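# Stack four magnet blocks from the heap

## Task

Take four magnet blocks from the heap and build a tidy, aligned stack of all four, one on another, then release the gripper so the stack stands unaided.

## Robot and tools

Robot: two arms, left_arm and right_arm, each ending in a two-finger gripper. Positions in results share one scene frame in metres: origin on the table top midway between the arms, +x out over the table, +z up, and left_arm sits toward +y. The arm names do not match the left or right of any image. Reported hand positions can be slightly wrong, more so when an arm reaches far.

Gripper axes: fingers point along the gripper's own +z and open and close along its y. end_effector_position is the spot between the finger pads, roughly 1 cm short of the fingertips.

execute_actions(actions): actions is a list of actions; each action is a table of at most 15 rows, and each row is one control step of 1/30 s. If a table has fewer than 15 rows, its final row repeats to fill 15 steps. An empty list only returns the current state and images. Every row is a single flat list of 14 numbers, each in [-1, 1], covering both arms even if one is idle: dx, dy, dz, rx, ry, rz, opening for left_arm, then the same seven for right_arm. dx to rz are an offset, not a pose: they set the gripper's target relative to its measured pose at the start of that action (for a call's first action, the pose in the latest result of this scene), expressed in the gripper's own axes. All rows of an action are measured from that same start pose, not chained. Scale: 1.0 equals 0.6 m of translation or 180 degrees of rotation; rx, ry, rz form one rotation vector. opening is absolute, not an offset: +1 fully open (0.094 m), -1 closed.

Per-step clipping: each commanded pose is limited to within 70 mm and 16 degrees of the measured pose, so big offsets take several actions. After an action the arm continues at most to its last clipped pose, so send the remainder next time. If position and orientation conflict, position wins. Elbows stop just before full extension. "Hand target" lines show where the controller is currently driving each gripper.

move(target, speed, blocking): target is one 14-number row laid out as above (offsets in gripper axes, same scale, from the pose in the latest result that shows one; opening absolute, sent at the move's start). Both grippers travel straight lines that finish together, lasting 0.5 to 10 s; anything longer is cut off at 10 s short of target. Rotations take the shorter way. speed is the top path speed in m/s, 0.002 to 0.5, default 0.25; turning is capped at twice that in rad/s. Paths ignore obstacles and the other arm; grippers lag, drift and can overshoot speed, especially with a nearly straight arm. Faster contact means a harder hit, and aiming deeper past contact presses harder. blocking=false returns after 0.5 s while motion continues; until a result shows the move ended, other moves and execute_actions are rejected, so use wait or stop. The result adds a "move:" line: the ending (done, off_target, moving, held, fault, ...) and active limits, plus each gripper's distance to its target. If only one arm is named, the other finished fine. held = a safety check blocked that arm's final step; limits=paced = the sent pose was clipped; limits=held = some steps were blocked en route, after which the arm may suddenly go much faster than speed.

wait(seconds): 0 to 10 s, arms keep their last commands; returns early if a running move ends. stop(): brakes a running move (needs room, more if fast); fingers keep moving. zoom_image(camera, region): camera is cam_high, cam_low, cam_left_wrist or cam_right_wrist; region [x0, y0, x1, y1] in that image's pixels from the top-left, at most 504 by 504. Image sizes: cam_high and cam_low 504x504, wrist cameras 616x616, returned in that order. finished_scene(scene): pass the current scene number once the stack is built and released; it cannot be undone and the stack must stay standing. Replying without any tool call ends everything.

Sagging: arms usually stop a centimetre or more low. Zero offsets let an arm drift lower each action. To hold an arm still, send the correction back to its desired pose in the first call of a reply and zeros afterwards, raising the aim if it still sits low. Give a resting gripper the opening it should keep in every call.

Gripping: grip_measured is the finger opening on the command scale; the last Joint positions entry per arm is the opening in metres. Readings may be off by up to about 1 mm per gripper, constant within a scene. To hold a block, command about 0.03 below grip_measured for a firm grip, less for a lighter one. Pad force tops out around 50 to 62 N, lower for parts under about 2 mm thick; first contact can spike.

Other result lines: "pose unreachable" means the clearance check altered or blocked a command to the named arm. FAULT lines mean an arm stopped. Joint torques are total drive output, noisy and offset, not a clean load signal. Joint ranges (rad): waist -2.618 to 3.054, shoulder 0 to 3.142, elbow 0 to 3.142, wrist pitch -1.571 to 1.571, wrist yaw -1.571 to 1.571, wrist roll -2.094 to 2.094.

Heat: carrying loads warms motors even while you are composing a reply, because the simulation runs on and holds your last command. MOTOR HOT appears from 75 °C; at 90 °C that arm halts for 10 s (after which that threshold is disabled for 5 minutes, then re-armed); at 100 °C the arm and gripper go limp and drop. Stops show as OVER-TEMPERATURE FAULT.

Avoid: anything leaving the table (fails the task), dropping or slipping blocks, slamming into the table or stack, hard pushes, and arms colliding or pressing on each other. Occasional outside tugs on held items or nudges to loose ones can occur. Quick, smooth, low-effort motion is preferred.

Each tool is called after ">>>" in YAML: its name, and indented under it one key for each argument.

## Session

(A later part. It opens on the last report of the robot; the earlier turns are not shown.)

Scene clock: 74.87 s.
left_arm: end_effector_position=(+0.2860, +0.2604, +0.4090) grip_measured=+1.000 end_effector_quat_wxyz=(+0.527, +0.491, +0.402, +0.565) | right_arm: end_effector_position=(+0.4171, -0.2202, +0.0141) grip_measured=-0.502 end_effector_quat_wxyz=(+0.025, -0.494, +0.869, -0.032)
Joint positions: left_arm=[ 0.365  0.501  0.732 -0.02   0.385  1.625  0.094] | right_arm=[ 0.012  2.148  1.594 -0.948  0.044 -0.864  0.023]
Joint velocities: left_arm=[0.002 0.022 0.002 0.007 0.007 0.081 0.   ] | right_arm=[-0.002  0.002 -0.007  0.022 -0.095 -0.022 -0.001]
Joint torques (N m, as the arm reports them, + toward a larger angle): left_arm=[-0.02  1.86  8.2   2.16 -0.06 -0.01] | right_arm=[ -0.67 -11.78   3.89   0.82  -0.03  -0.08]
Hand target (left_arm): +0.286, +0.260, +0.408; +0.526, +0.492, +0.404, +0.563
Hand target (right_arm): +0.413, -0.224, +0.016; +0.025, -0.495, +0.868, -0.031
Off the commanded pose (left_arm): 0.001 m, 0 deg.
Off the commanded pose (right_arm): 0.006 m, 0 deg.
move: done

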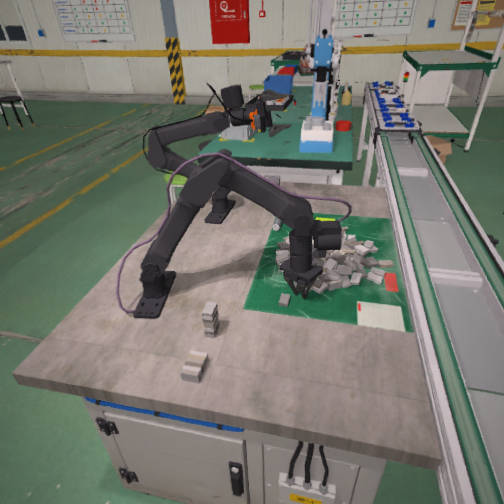

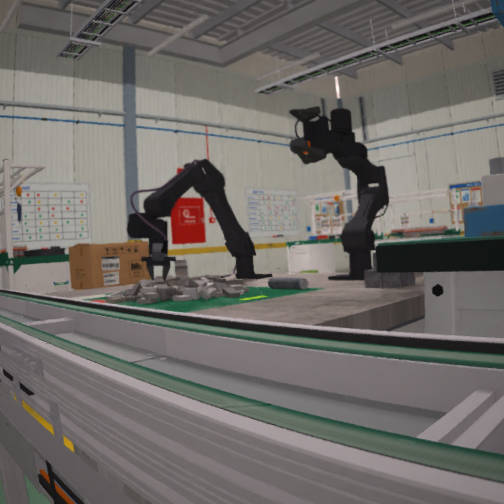

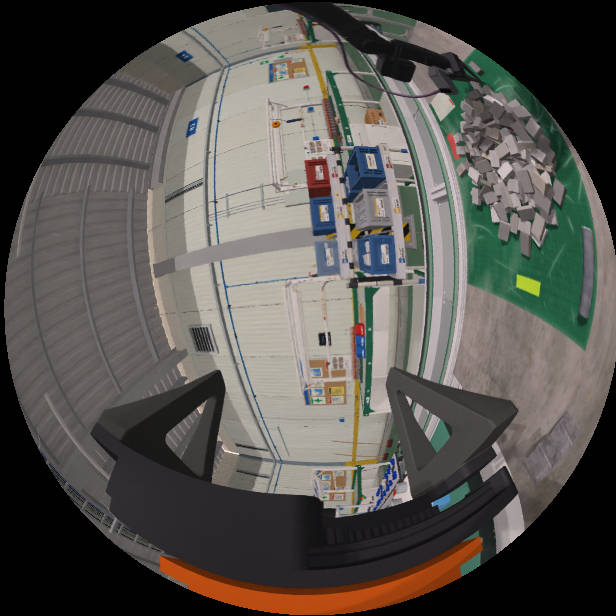

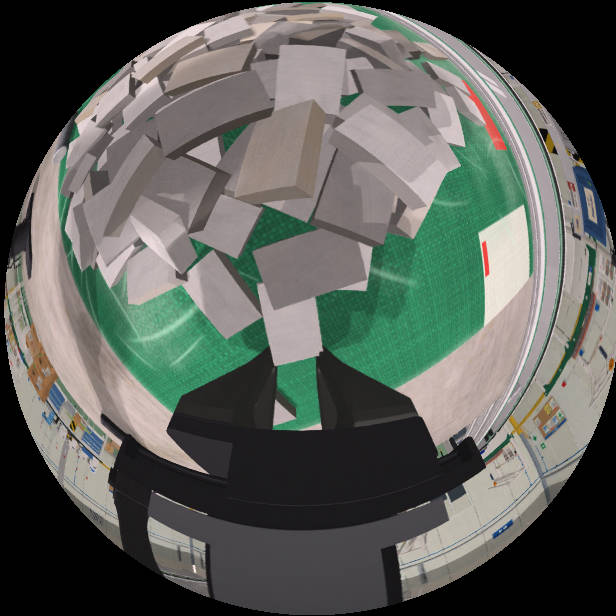

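>>> execute_actions:
  actions:
    - [[0,0,0,0,0,0,1,0.004,0,0,0,0,-0.01,-0.46],[0,0,0,0,0,0,1,0.004,0,0,0,0,-0.02,-0.4],[0,0,0,0,0,0,1,0.004,0,0,0,0,-0.03,-0.34],[0,0,0,0,0,0,1,0.004,0,0,0,0,-0.04,-0.28],[0,0,0,0,0,0,1,0.004,0,0,0,0,-0.05,-0.22],[0,0,0,0,0,0,1,0.004,0,0,0,0,-0.06,-0.18]]

>>> move:
  target: [0,0,0,0,0,0,1,-0.045,0.004,0,0,0,0,-0.18]
  speed: 0.04

>>> zoom_image:
  camera: "cam_right_wrist"
  region: [200, 240, 400, 440]

Scene clock: 78.03 s.
left_arm: end_effector_position=(+0.2857, +0.2603, +0.4101) grip_measured=+1.000 end_effector_quat_wxyz=(+0.527, +0.491, +0.401, +0.566) | right_arm: end_effector_position=(+0.4189, -0.2199, +0.0142) grip_measured=-0.182 end_effector_quat_wxyz=(+0.025, -0.565, +0.824, -0.036)
Joint positions: left_arm=[ 0.365  0.501  0.732 -0.016  0.385  1.625  0.094] | right_arm=[ 0.012  2.148  1.594 -0.941  0.044 -1.031  0.038]
Joint velocities: left_arm=[-0.012  0.017 -0.007 -0.022  0.007 -0.081  0.   ] | right_arm=[-0.002 -0.012  0.007  0.007 -0.022 -0.007  0.   ]
Joint torques (N m, as the arm reports them, + toward a larger angle): left_arm=[-0.02  1.86  8.2   2.15 -0.05  0.  ] | right_arm=[ -0.42 -10.51   4.95   0.71  -0.02  -0.05]
Hand target (left_arm): +0.286, +0.260, +0.409; +0.527, +0.491, +0.402, +0.565
Hand target (right_arm): +0.416, -0.222, +0.014; +0.021, -0.573, +0.818, -0.035
Off the commanded pose (left_arm): 0.001 m, 0 deg.
Off the commanded pose (right_arm): 0.004 m, 1 deg.

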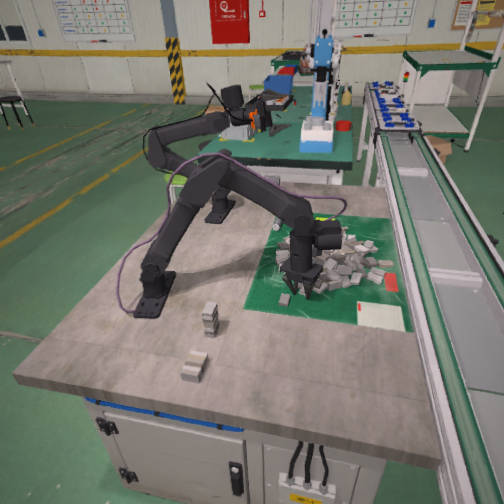

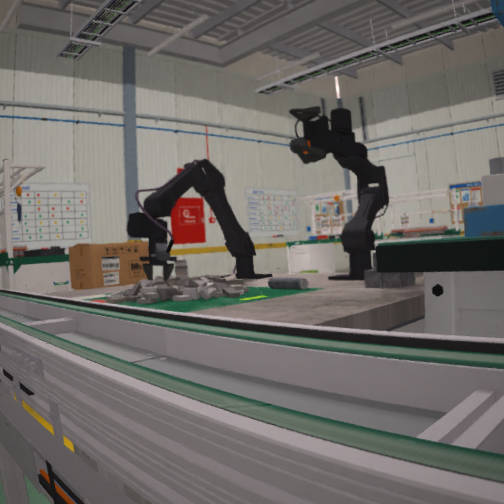

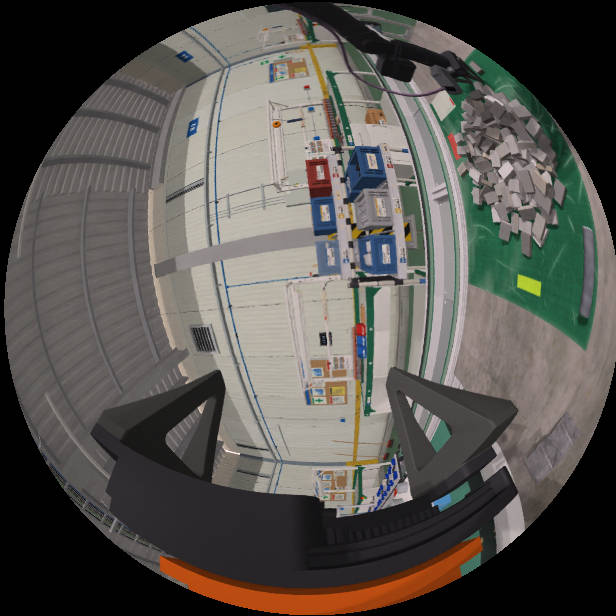

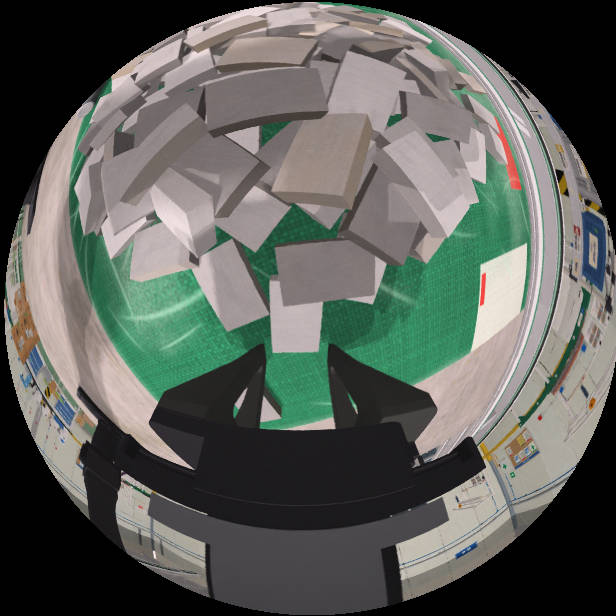

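Scene clock: 78.93 s.
left_arm: end_effector_position=(+0.2855, +0.2603, +0.4112) grip_measured=+1.000 end_effector_quat_wxyz=(+0.528, +0.490, +0.399, +0.568) | right_arm: end_effector_position=(+0.4231, -0.2022, +0.0149) grip_measured=-0.182 end_effector_quat_wxyz=(+0.024, -0.565, +0.824, -0.040)
Joint positions: left_arm=[ 0.365  0.501  0.732 -0.011  0.385  1.625  0.094] | right_arm=[ 0.056  2.175  1.639 -0.96   0.056 -0.989  0.038]
Joint velocities: left_arm=[-0.012  0.017 -0.002  0.066  0.022 -0.037  0.   ] | right_arm=[-0.007  0.002  0.017  0.037  0.007 -0.007  0.   ]
Joint torques (N m, as the arm reports them, + toward a larger angle): left_arm=[-0.01  1.85  8.19  2.15 -0.05  0.  ] | right_arm=[ 1.41 -8.84  7.57  0.63 -0.08  0.11]
Hand target (left_arm): +0.286, +0.260, +0.410; +0.527, +0.490, +0.401, +0.566
Hand target (right_arm): +0.426, -0.194, +0.014; +0.026, -0.565, +0.824, -0.036
Off the commanded pose (left_arm): 0.001 m, 0 deg.
Off the commanded pose (right_arm): 0.009 m, 1 deg.
move: done

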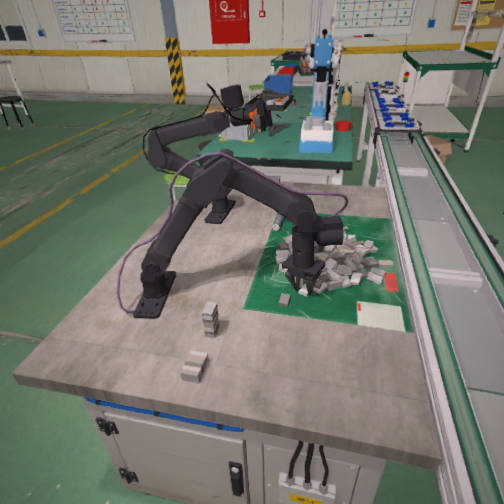

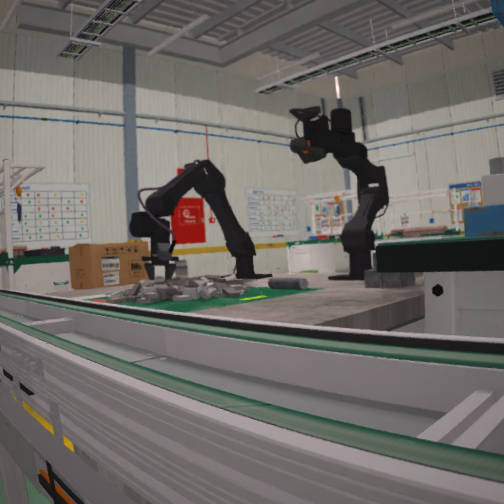

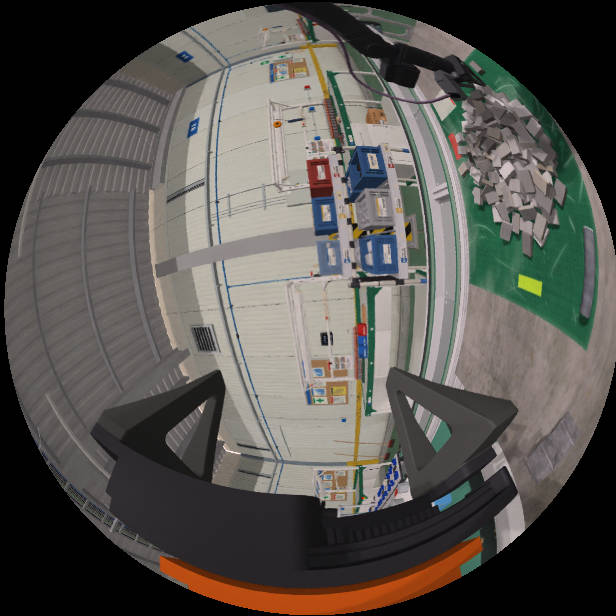

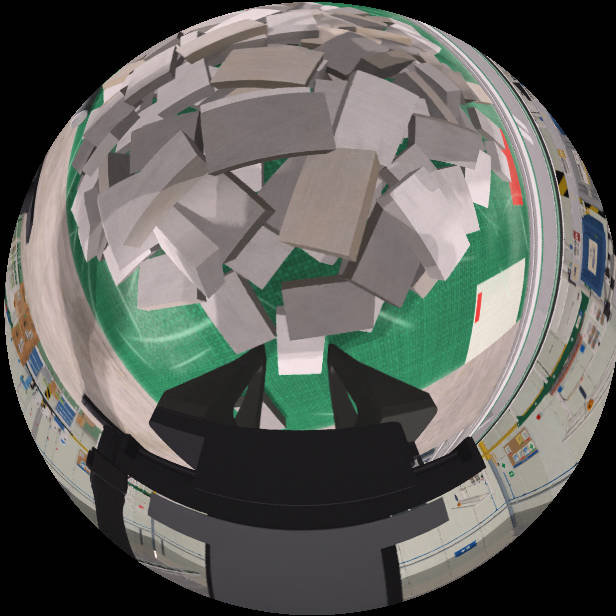

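Region (200, 240, 400, 440) of cam_right_wrist's 616x616 image, scaled by 2.520, with more detail than that image has.

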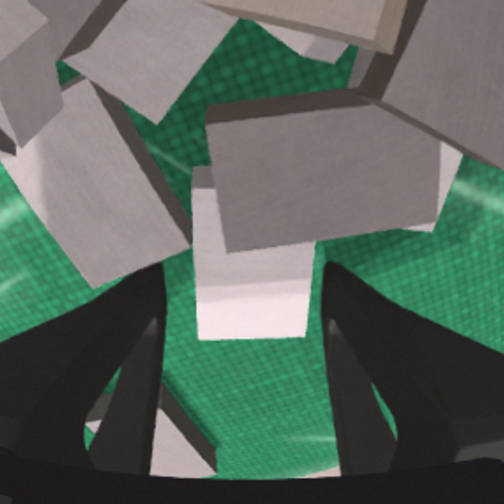

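>>> execute_actions:
  actions:
    - [[0,0,0,0,0,0,1,0,-0.003,0,0,0,0,-0.24],[0,0,0,0,0,0,1,0,-0.003,0,0,0,0,-0.29],[0,0,0,0,0,0,1,0,-0.003,0,0,0,0,-0.34],[0,0,0,0,0,0,1,0,-0.003,0,0,0,0,-0.38],[0,0,0,0,0,0,1,0,-0.003,0,0,0,0,-0.41],[0,0,0,0,0,0,1,0,-0.003,0,0,0,0,-0.44],[0,0,0,0,0,0,1,0,-0.003,0,0,0,0,-0.46],[0,0,0,0,0,0,1,0,-0.003,0,0,0,0,-0.49]]

>>> move:
  target: [0,0,0,0,0,0,1,0.05,-0.01,-0.003,0,0,0,-0.49]
  speed: 0.05

>>> zoom_image:
  camera: "cam_right_wrist"
  region: [200, 240, 400, 440]

Scene clock: 81.93 s.
left_arm: end_effector_position=(+0.2853, +0.2602, +0.4123) grip_measured=+1.000 end_effector_quat_wxyz=(+0.528, +0.489, +0.397, +0.569) | right_arm: end_effector_position=(+0.4235, -0.2024, +0.0148) grip_measured=-0.471 end_effector_quat_wxyz=(+0.024, -0.564, +0.825, -0.041)
Joint positions: left_arm=[ 0.365  0.501  0.732 -0.006  0.385  1.625  0.094] | right_arm=[ 0.056  2.175  1.639 -0.958  0.058 -0.986  0.025]
Joint velocities: left_arm=[ 0.007 -0.002 -0.012 -0.007  0.022  0.022  0.   ] | right_arm=[-0.002  0.012  0.012 -0.037  0.007 -0.066 -0.   ]
Joint torques (N m, as the arm reports them, + toward a larger angle): left_arm=[-0.02  1.87  8.18  2.15 -0.06  0.  ] | right_arm=[-0.32 -9.98  6.28  0.68 -0.02 -0.04]
Hand target (left_arm): +0.286, +0.260, +0.411; +0.528, +0.490, +0.399, +0.568
Hand target (right_arm): +0.425, -0.203, +0.015; +0.024, -0.565, +0.824, -0.040
Off the commanded pose (left_arm): 0.001 m, 0 deg.
Off the commanded pose (right_arm): 0.001 m, 0 deg.

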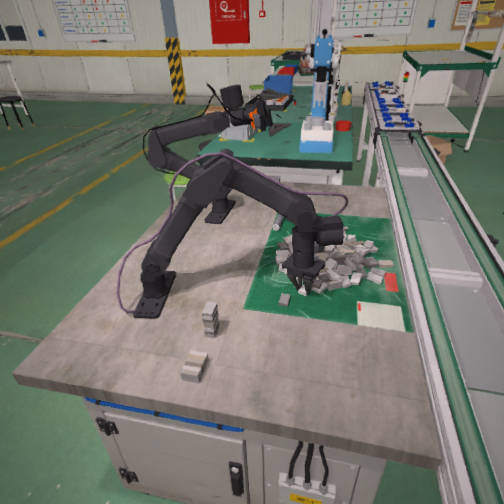

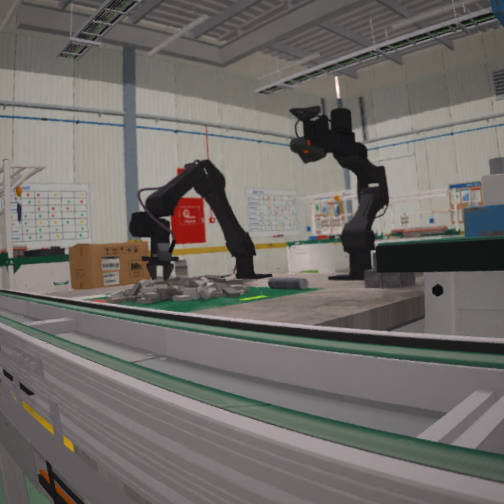

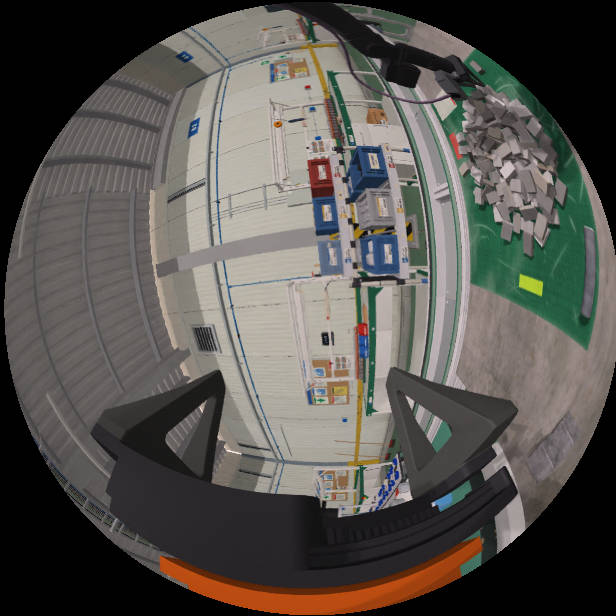

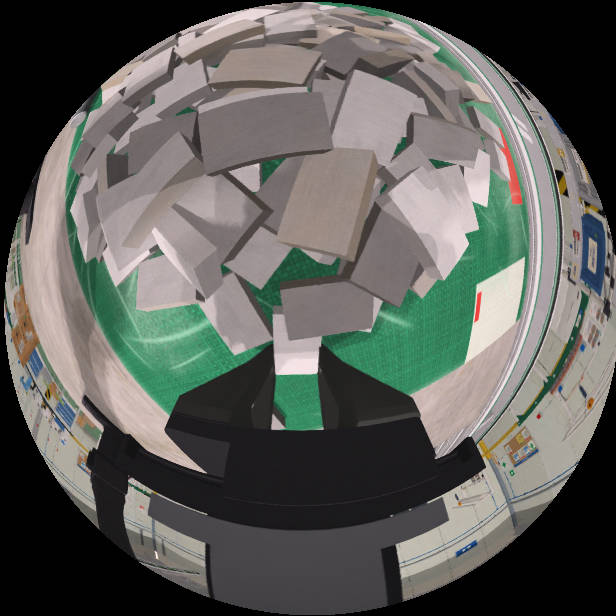

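Scene clock: 82.83 s.
left_arm: end_effector_position=(+0.2850, +0.2601, +0.4133) grip_measured=+1.000 end_effector_quat_wxyz=(+0.529, +0.488, +0.396, +0.570) | right_arm: end_effector_position=(+0.4213, -0.2302, +0.0149) grip_measured=-0.471 end_effector_quat_wxyz=(+0.021, -0.562, +0.826, -0.042)
Joint positions: left_arm=[ 0.365  0.501  0.732 -0.002  0.385  1.625  0.094] | right_arm=[-0.007  2.153  1.603 -0.948  0.057 -1.044  0.025]
Joint velocities: left_arm=[ 0.007 -0.012 -0.002  0.022  0.037 -0.037  0.   ] | right_arm=[-0.022 -0.002  0.002  0.051 -0.007 -0.037  0.001]
Joint torques (N m, as the arm reports them, + toward a larger angle): left_arm=[-0.01  1.87  8.19  2.15 -0.06  0.  ] | right_arm=[ -0.74 -11.86   3.96   0.79  -0.03  -0.02]
Hand target (left_arm): +0.285, +0.260, +0.412; +0.528, +0.489, +0.397, +0.569
Hand target (right_arm): +0.418, -0.233, +0.017; +0.024, -0.564, +0.825, -0.041
Off the commanded pose (left_arm): 0.001 m, 0 deg.
Off the commanded pose (right_arm): 0.005 m, 1 deg.
move: done

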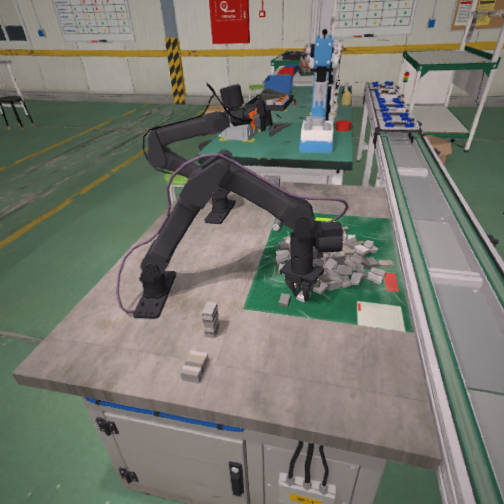

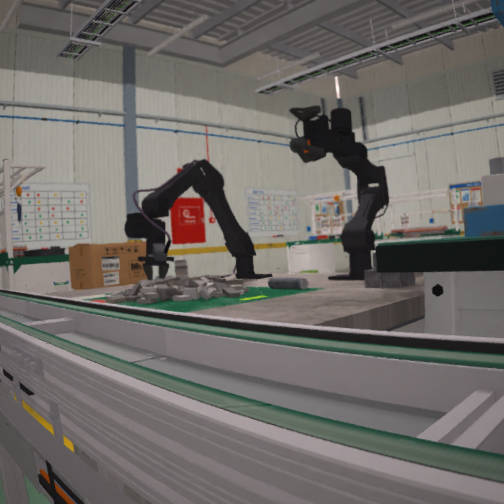

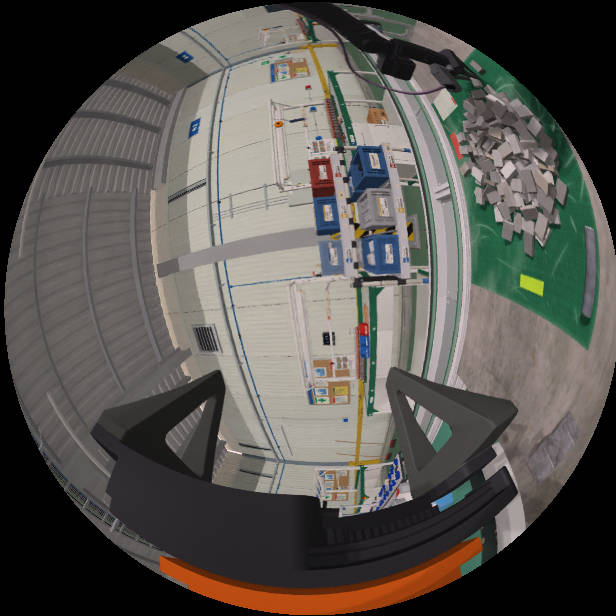

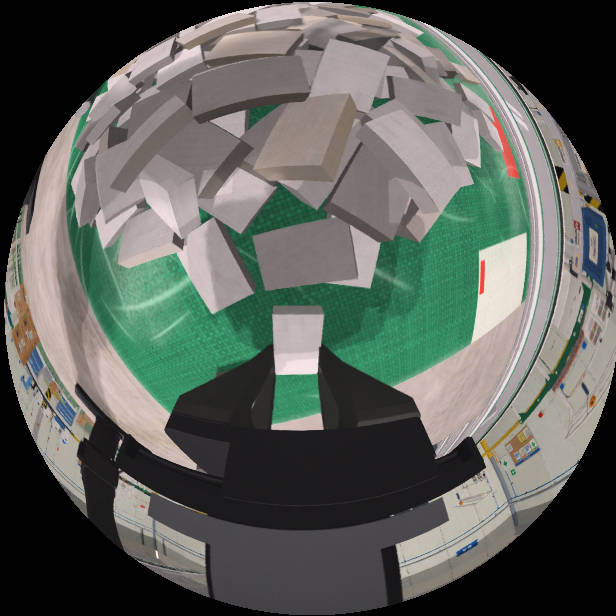

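Region (200, 240, 400, 440) of cam_right_wrist's 616x616 image, scaled by 2.520, with more detail than that image has.

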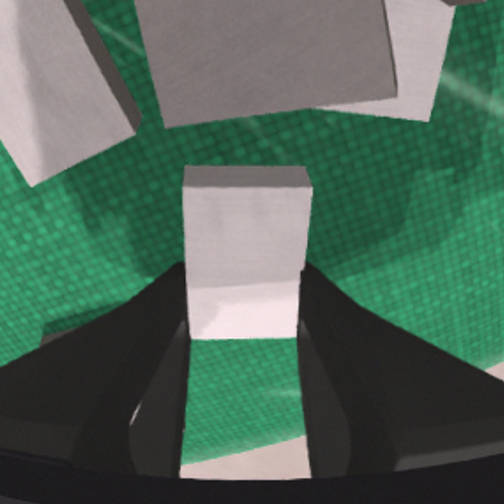

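>>> execute_actions:
  actions:
    - [[0,0,0,0,0,0,1,0,0,0,0,0,0,-0.44],[0,0,0,0,0,0,1,0,0,0,-0.005,0,0,-0.38],[0,0,0,0,0,0,1,0,0,0,-0.01,0,0,-0.32],[0,0,0,0,0,0,1,-0.004,0,0,-0.015,0,0,-0.27],[0,0,0,0,0,0,1,-0.008,0,0,-0.02,0,0,-0.25],[0,0,0,0,0,0,1,-0.012,0,0.002,-0.025,0,0,-0.25],[0,0,0,0,0,0,1,-0.016,0,0.002,-0.03,0,0,-0.25],[0,0,0,0,0,0,1,-0.02,0,0.002,-0.03,0,0,-0.25],[0,0,0,0,0,0,1,-0.024,0,0.002,-0.03,0,0,-0.25],[0,0,0,0,0,0,1,-0.028,0,0.002,-0.03,0,0,-0.25],[0,0,0,0,0,0,1,-0.032,0,0.002,-0.03,0,0,-0.25]]

>>> wait:
  seconds: 0.3

>>> zoom_image:
  camera: "cam_right_wrist"
  region: [200, 240, 400, 440]

Scene clock: 86.63 s.
left_arm: end_effector_position=(+0.2848, +0.2600, +0.4144) grip_measured=+1.000 end_effector_quat_wxyz=(+0.529, +0.487, +0.394, +0.572) | right_arm: end_effector_position=(+0.4306, -0.2215, +0.0137) grip_measured=-0.252 end_effector_quat_wxyz=(+0.000, -0.562, +0.827, -0.018)
Joint positions: left_arm=[0.365 0.501 0.732 0.003 0.385 1.625 0.094] | right_arm=[-0.001  2.249  1.76  -1.066  0.032 -1.036  0.035]
Joint velocities: left_arm=[-0.012 -0.022 -0.002  0.022  0.022 -0.095  0.   ] | right_arm=[ 0.056  0.032  0.046 -0.051 -0.125  0.007  0.002]
Joint torques (N m, as the arm reports them, + toward a larger angle): left_arm=[-0.02  1.87  8.17  2.14 -0.05  0.  ] | right_arm=[ 0.89 -9.52  7.51  0.41 -0.17  0.11]
Hand target (left_arm): +0.285, +0.260, +0.413; +0.529, +0.488, +0.396, +0.570
Hand target (right_arm): +0.428, -0.212, +0.013; -0.005, -0.562, +0.827, -0.003
Off the commanded pose (left_arm): 0.001 m, 0 deg.
Off the commanded pose (right_arm): 0.009 m, 2 deg.

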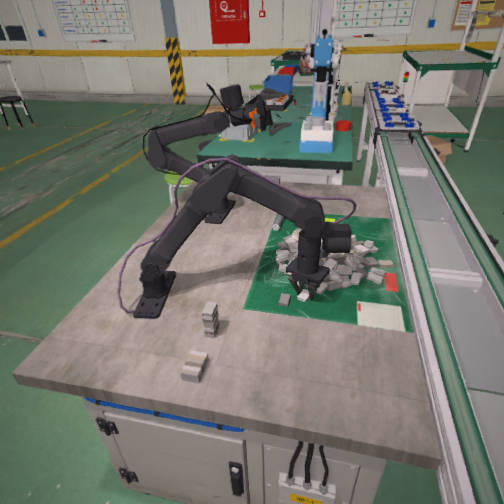

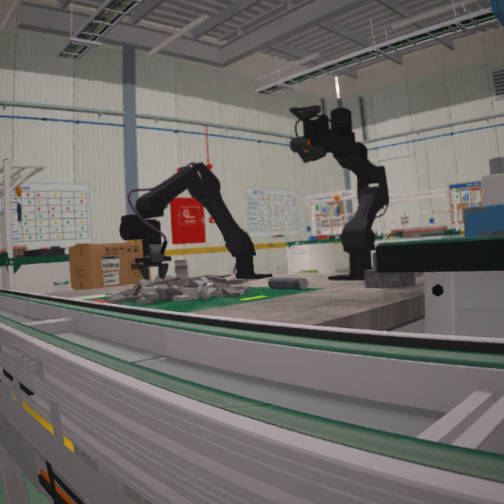

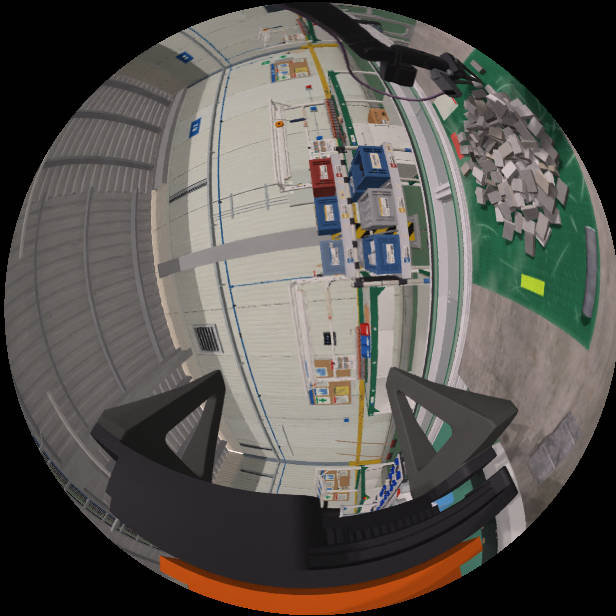

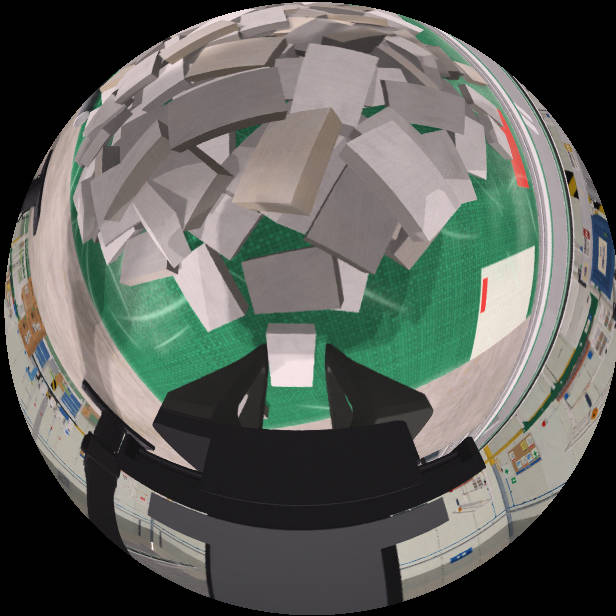

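Scene clock: 86.93 s.
left_arm: end_effector_position=(+0.2848, +0.2600, +0.4144) grip_measured=+1.000 end_effector_quat_wxyz=(+0.529, +0.487, +0.394, +0.572) | right_arm: end_effector_position=(+0.4274, -0.2194, +0.0134) grip_measured=-0.252 end_effector_quat_wxyz=(-0.004, -0.563, +0.827, -0.013)
Joint positions: left_arm=[0.365 0.501 0.732 0.003 0.385 1.625 0.094] | right_arm=[ 0.003  2.251  1.762 -1.079  0.027 -1.033  0.035]
Joint velocities: left_arm=[-0.007 -0.007  0.007 -0.037 -0.007  0.022  0.   ] | right_arm=[-0.017 -0.007  0.002 -0.037 -0.022 -0.066 -0.001]
Joint torques (N m, as the arm reports them, + toward a larger angle): left_arm=[-0.01  1.87  8.18  2.14 -0.06  0.  ] | right_arm=[ 0.79 -9.59  7.59  0.37 -0.2   0.11]
Hand target (left_arm): +0.285, +0.260, +0.413; +0.529, +0.488, +0.396, +0.570
Hand target (right_arm): +0.428, -0.212, +0.013; -0.005, -0.562, +0.827, -0.003
Off the commanded pose (left_arm): 0.001 m, 0 deg.
Off the commanded pose (right_arm): 0.007 m, 1 deg.
wait: 0.30 s; at rest by 0.27 s

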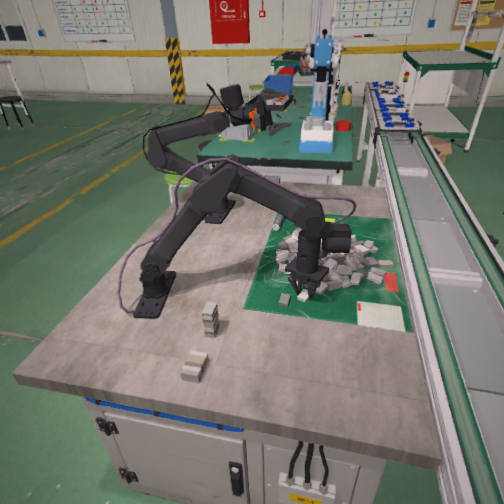

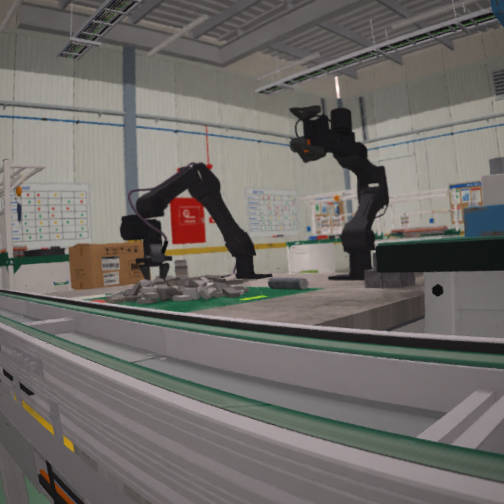

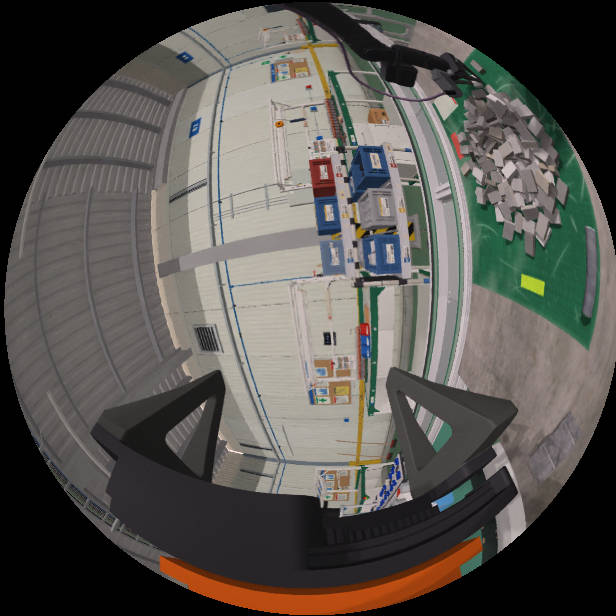

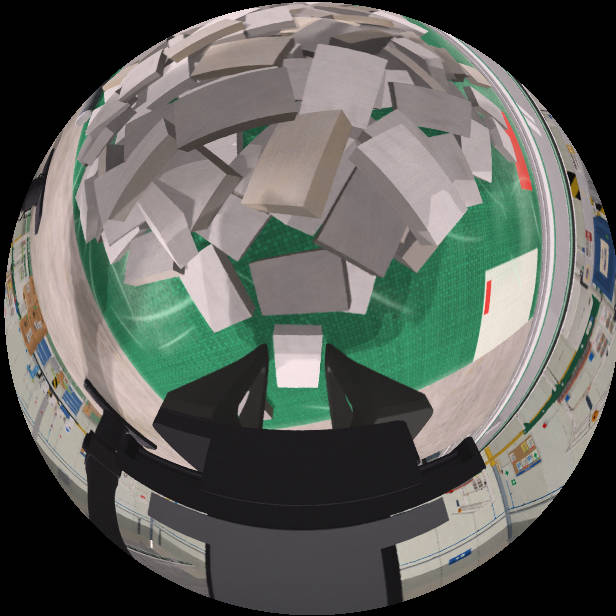

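Region (200, 240, 400, 440) of cam_right_wrist's 616x616 image, scaled by 2.520, with more detail than that image has.

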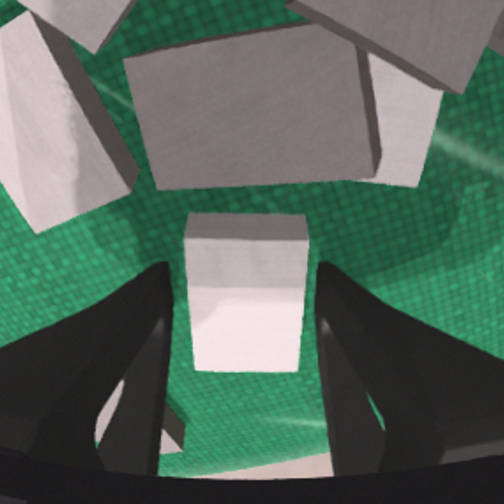

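>>> execute_actions:
  actions:
    - [[0,0,0,0,0,0,1,0,0,0,0,0,0,-0.3],[0,0,0,0,0,0,1,0,0,0,0,0,0,-0.34],[0,0,0,0,0,0,1,0,0,0,0,0,0,-0.38],[0,0,0,0,0,0,1,0,0,0,0,0,0,-0.41],[0,0,0,0,0,0,1,0,0,0,0,0,0,-0.44],[0,0,0,0,0,0,1,0,0,0,0,0,0,-0.46],[0,0,0,0,0,0,1,0,0,0,0,0,0,-0.49],[0,0,0,0,0,0,1,0,0,0,0,0,0,-0.49],[0,0,0,0,0,0,1,0,0,-0.01,0,0,0,-0.49],[0,0,0,0,0,0,1,0,0,-0.02,0,0,0,-0.49],[0,0,0,0,0,0,1,0,0,-0.03,0,0,0,-0.49]]
    - [[0,0,0,0,0,0,1,0,0,-0.04,0,0,0,-0.49],[0,0,0,0,0,0,1,0,0,-0.05,0,0,0,-0.49],[0,0,0,0,0,0,1,0,0,-0.06,0,0,0,-0.49]]

Scene clock: 91.27 s.
left_arm: end_effector_position=(+0.2843, +0.2599, +0.4165) grip_measured=+1.000 end_effector_quat_wxyz=(+0.530, +0.485, +0.391, +0.574) | right_arm: end_effector_position=(+0.4199, -0.2206, +0.0380) grip_measured=-0.470 end_effector_quat_wxyz=(-0.023, -0.562, +0.826, -0.004)
Joint positions: left_arm=[0.365 0.501 0.732 0.012 0.385 1.625 0.094] | right_arm=[ 0.003  2.241  1.844 -1.212  0.027 -1.032  0.025]
Joint velocities: left_arm=[-0.007 -0.007  0.007  0.051  0.051 -0.037  0.   ] | right_arm=[ 0.007  0.002  0.002 -0.037 -0.051  0.051 -0.002]
Joint torques (N m, as the arm reports them, + toward a larger angle): left_arm=[-0.01  1.88  8.17  2.15 -0.06  0.  ] | right_arm=[  0.19 -11.81   7.63   0.32  -0.01   0.03]
Hand target (left_arm): +0.285, +0.260, +0.415; +0.530, +0.486, +0.393, +0.573
Hand target (right_arm): +0.424, -0.219, +0.051; -0.013, -0.562, +0.827, -0.009
Off the commanded pose (left_arm): 0.001 m, 0 deg.
Off the commanded pose (right_arm): 0.014 m, 1 deg.

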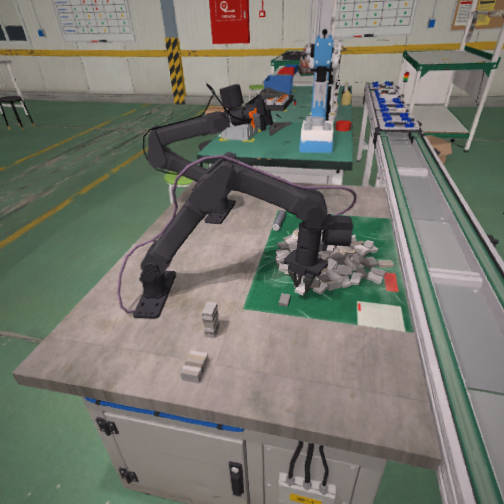

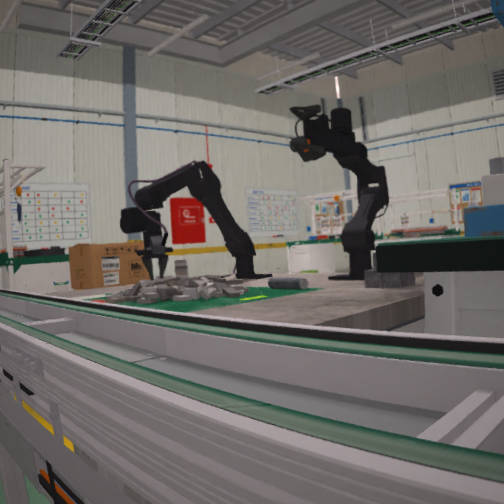

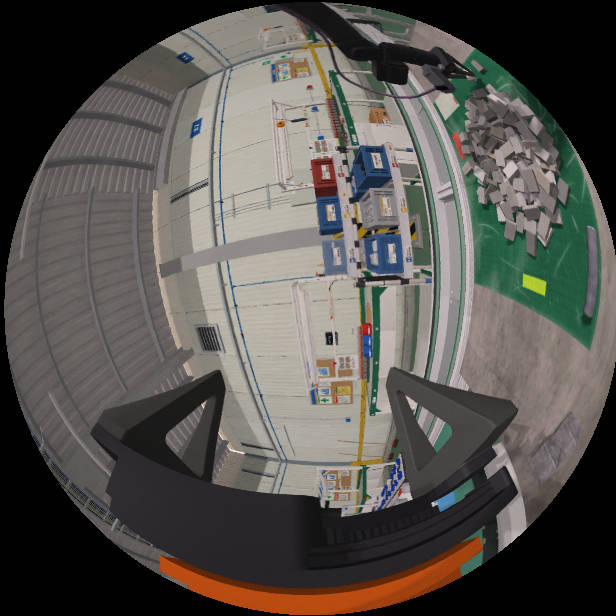

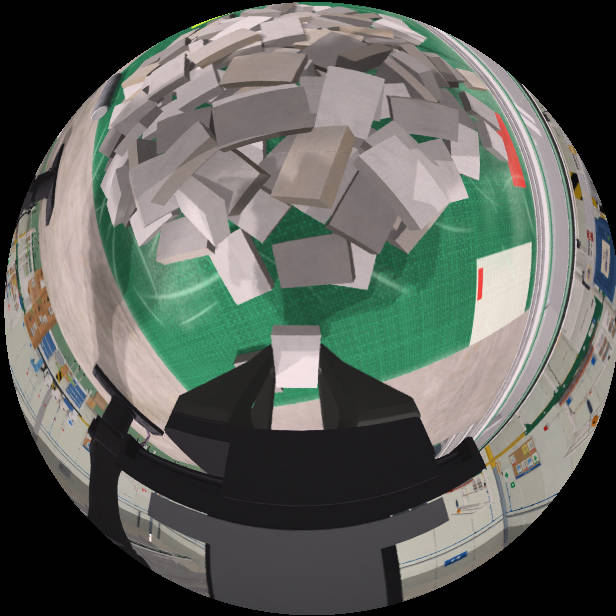

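>>> move:
  target: [0,0,0,0,0,0,1,0.089,0.056,-0.03,0.006,-0.013,-0.108,-0.49]
  speed: 0.2

>>> zoom_image:
  camera: "cam_right_wrist"
  region: [200, 240, 400, 440]

Scene clock: 95.30 s.
left_arm: end_effector_position=(+0.2841, +0.2598, +0.4175) grip_measured=+1.000 end_effector_quat_wxyz=(+0.531, +0.485, +0.390, +0.576) | right_arm: end_effector_position=(+0.3738, -0.2577, +0.0573) grip_measured=-0.470 end_effector_quat_wxyz=(-0.009, -0.692, +0.721, -0.002)
Joint positions: left_arm=[0.365 0.501 0.732 0.016 0.385 1.625 0.094] | right_arm=[-0.081  2.     1.549 -1.131  0.015 -1.451  0.025]
Joint velocities: left_arm=[-0.007 -0.002  0.002  0.037 -0.007  0.007  0.   ] | right_arm=[-0.017 -0.002 -0.007 -0.022  0.051 -0.022 -0.001]
Joint torques (N m, as the arm reports them, + toward a larger angle): left_arm=[-0.03  1.88  8.17  2.13 -0.06  0.  ] | right_arm=[ -0.7  -10.51   4.09   0.61  -0.21  -0.07]
Hand target (left_arm): +0.284, +0.260, +0.416; +0.530, +0.485, +0.391, +0.574
Hand target (right_arm): +0.370, -0.258, +0.059; +0.002, +0.694, -0.720, -0.003
Off the commanded pose (left_arm): 0.001 m, 0 deg.
Off the commanded pose (right_arm): 0.004 m, 1 deg.
move: done

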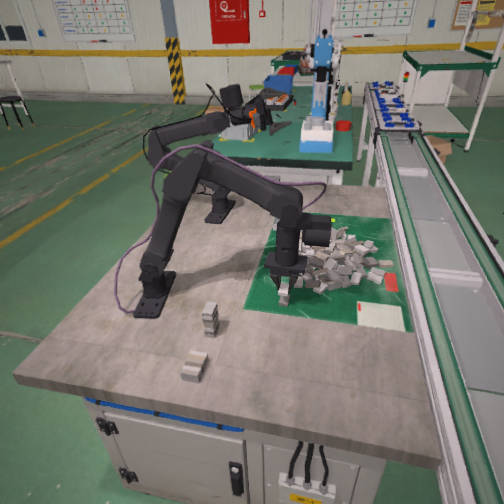

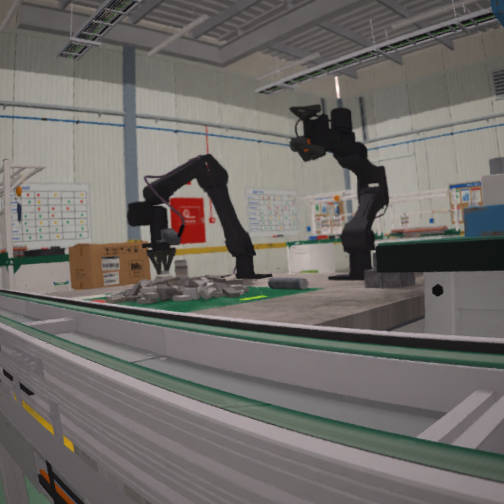

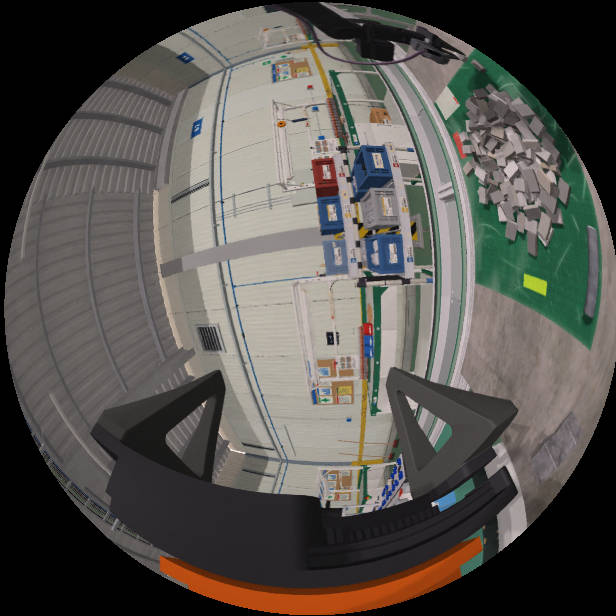

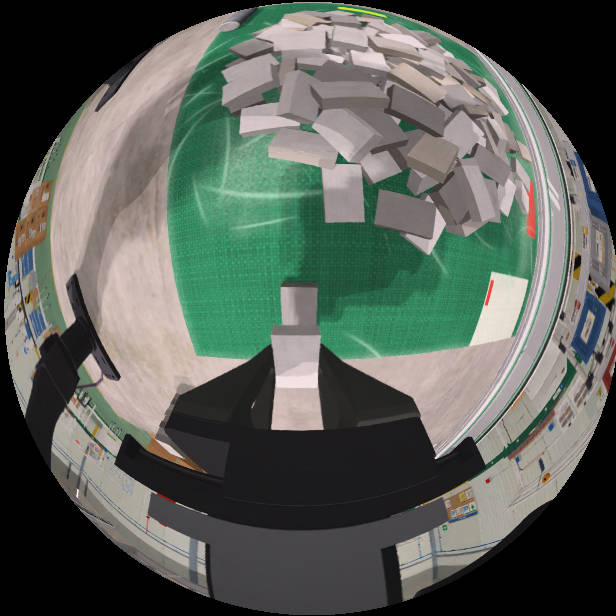

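Region (200, 240, 400, 440) of cam_right_wrist's 616x616 image, scaled by 2.520, with more detail than that image has.

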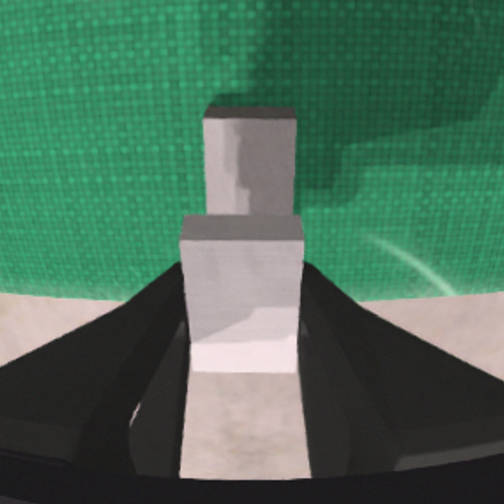

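>>> move:
  target: [0,0,0,0,0,0,1,-0.025,0.004,0.045,0,0,0,-0.49]
  speed: 0.06

>>> zoom_image:
  camera: "cam_right_wrist"
  region: [230, 250, 370, 390]

Scene clock: 98.10 s.
left_arm: end_effector_position=(+0.2839, +0.2597, +0.4185) grip_measured=+1.000 end_effector_quat_wxyz=(+0.531, +0.484, +0.388, +0.577) | right_arm: end_effector_position=(+0.3770, -0.2453, +0.0383) grip_measured=-0.470 end_effector_quat_wxyz=(-0.001, -0.693, +0.721, -0.008)
Joint positions: left_arm=[0.365 0.501 0.732 0.021 0.385 1.625 0.094] | right_arm=[-0.049  2.015  1.492 -1.039  0.014 -1.421  0.025]
Joint velocities: left_arm=[ 0.002 -0.017 -0.012 -0.037 -0.022  0.007  0.   ] | right_arm=[-0.007  0.002 -0.002 -0.007  0.007 -0.037  0.001]
Joint torques (N m, as the arm reports them, + toward a larger angle): left_arm=[-0.01  1.89  8.17  2.12 -0.07  0.  ] | right_arm=[ 0.71 -8.46  4.16  0.68 -0.05  0.08]
Hand target (left_arm): +0.284, +0.260, +0.417; +0.531, +0.485, +0.390, +0.576
Hand target (right_arm): +0.371, -0.243, +0.030; +0.009, +0.692, -0.722, +0.002
Off the commanded pose (left_arm): 0.001 m, 0 deg.
Off the commanded pose (right_arm): 0.010 m, 1 deg.
move: done

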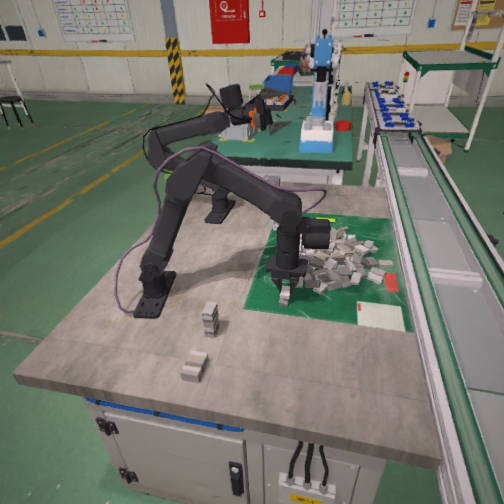

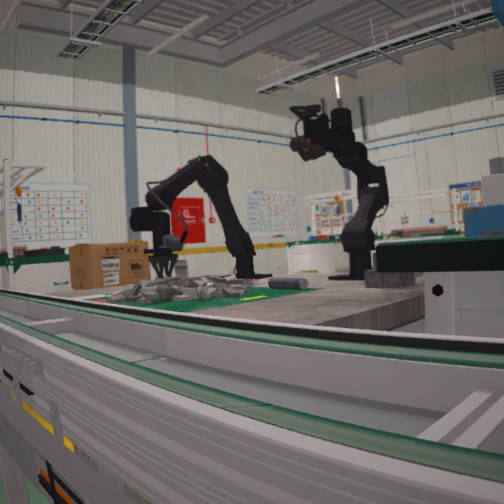

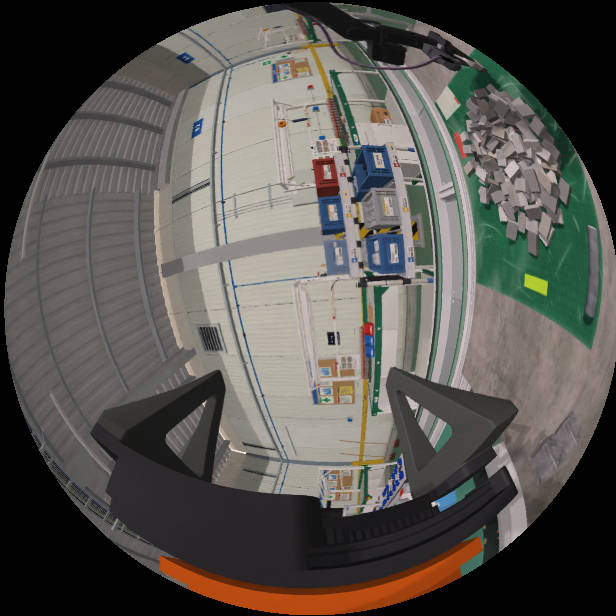

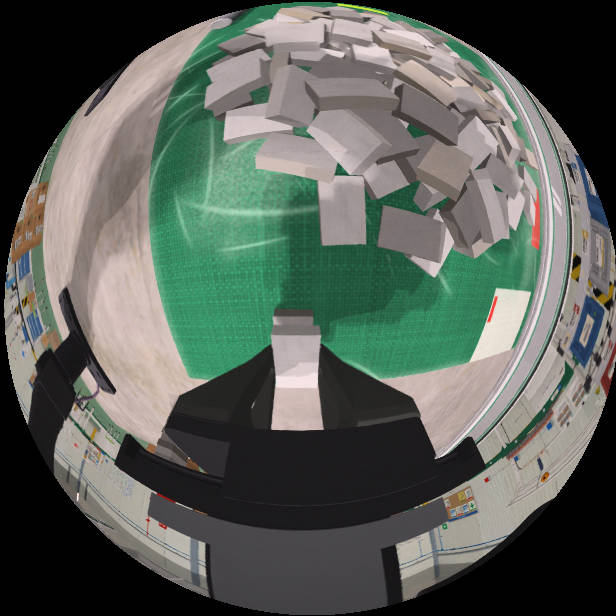

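Region (230, 250, 370, 390) of cam_right_wrist's 616x616 image, scaled by 3.600, with more detail than that image has.

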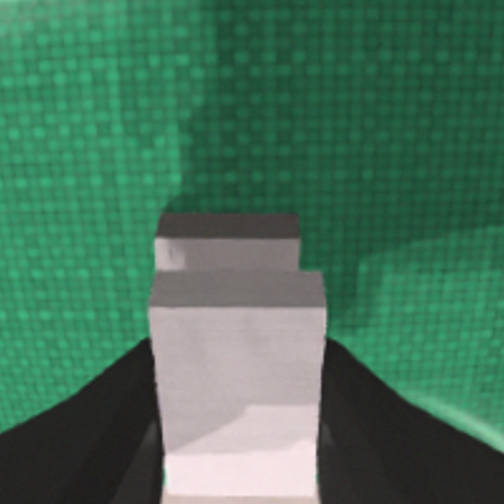

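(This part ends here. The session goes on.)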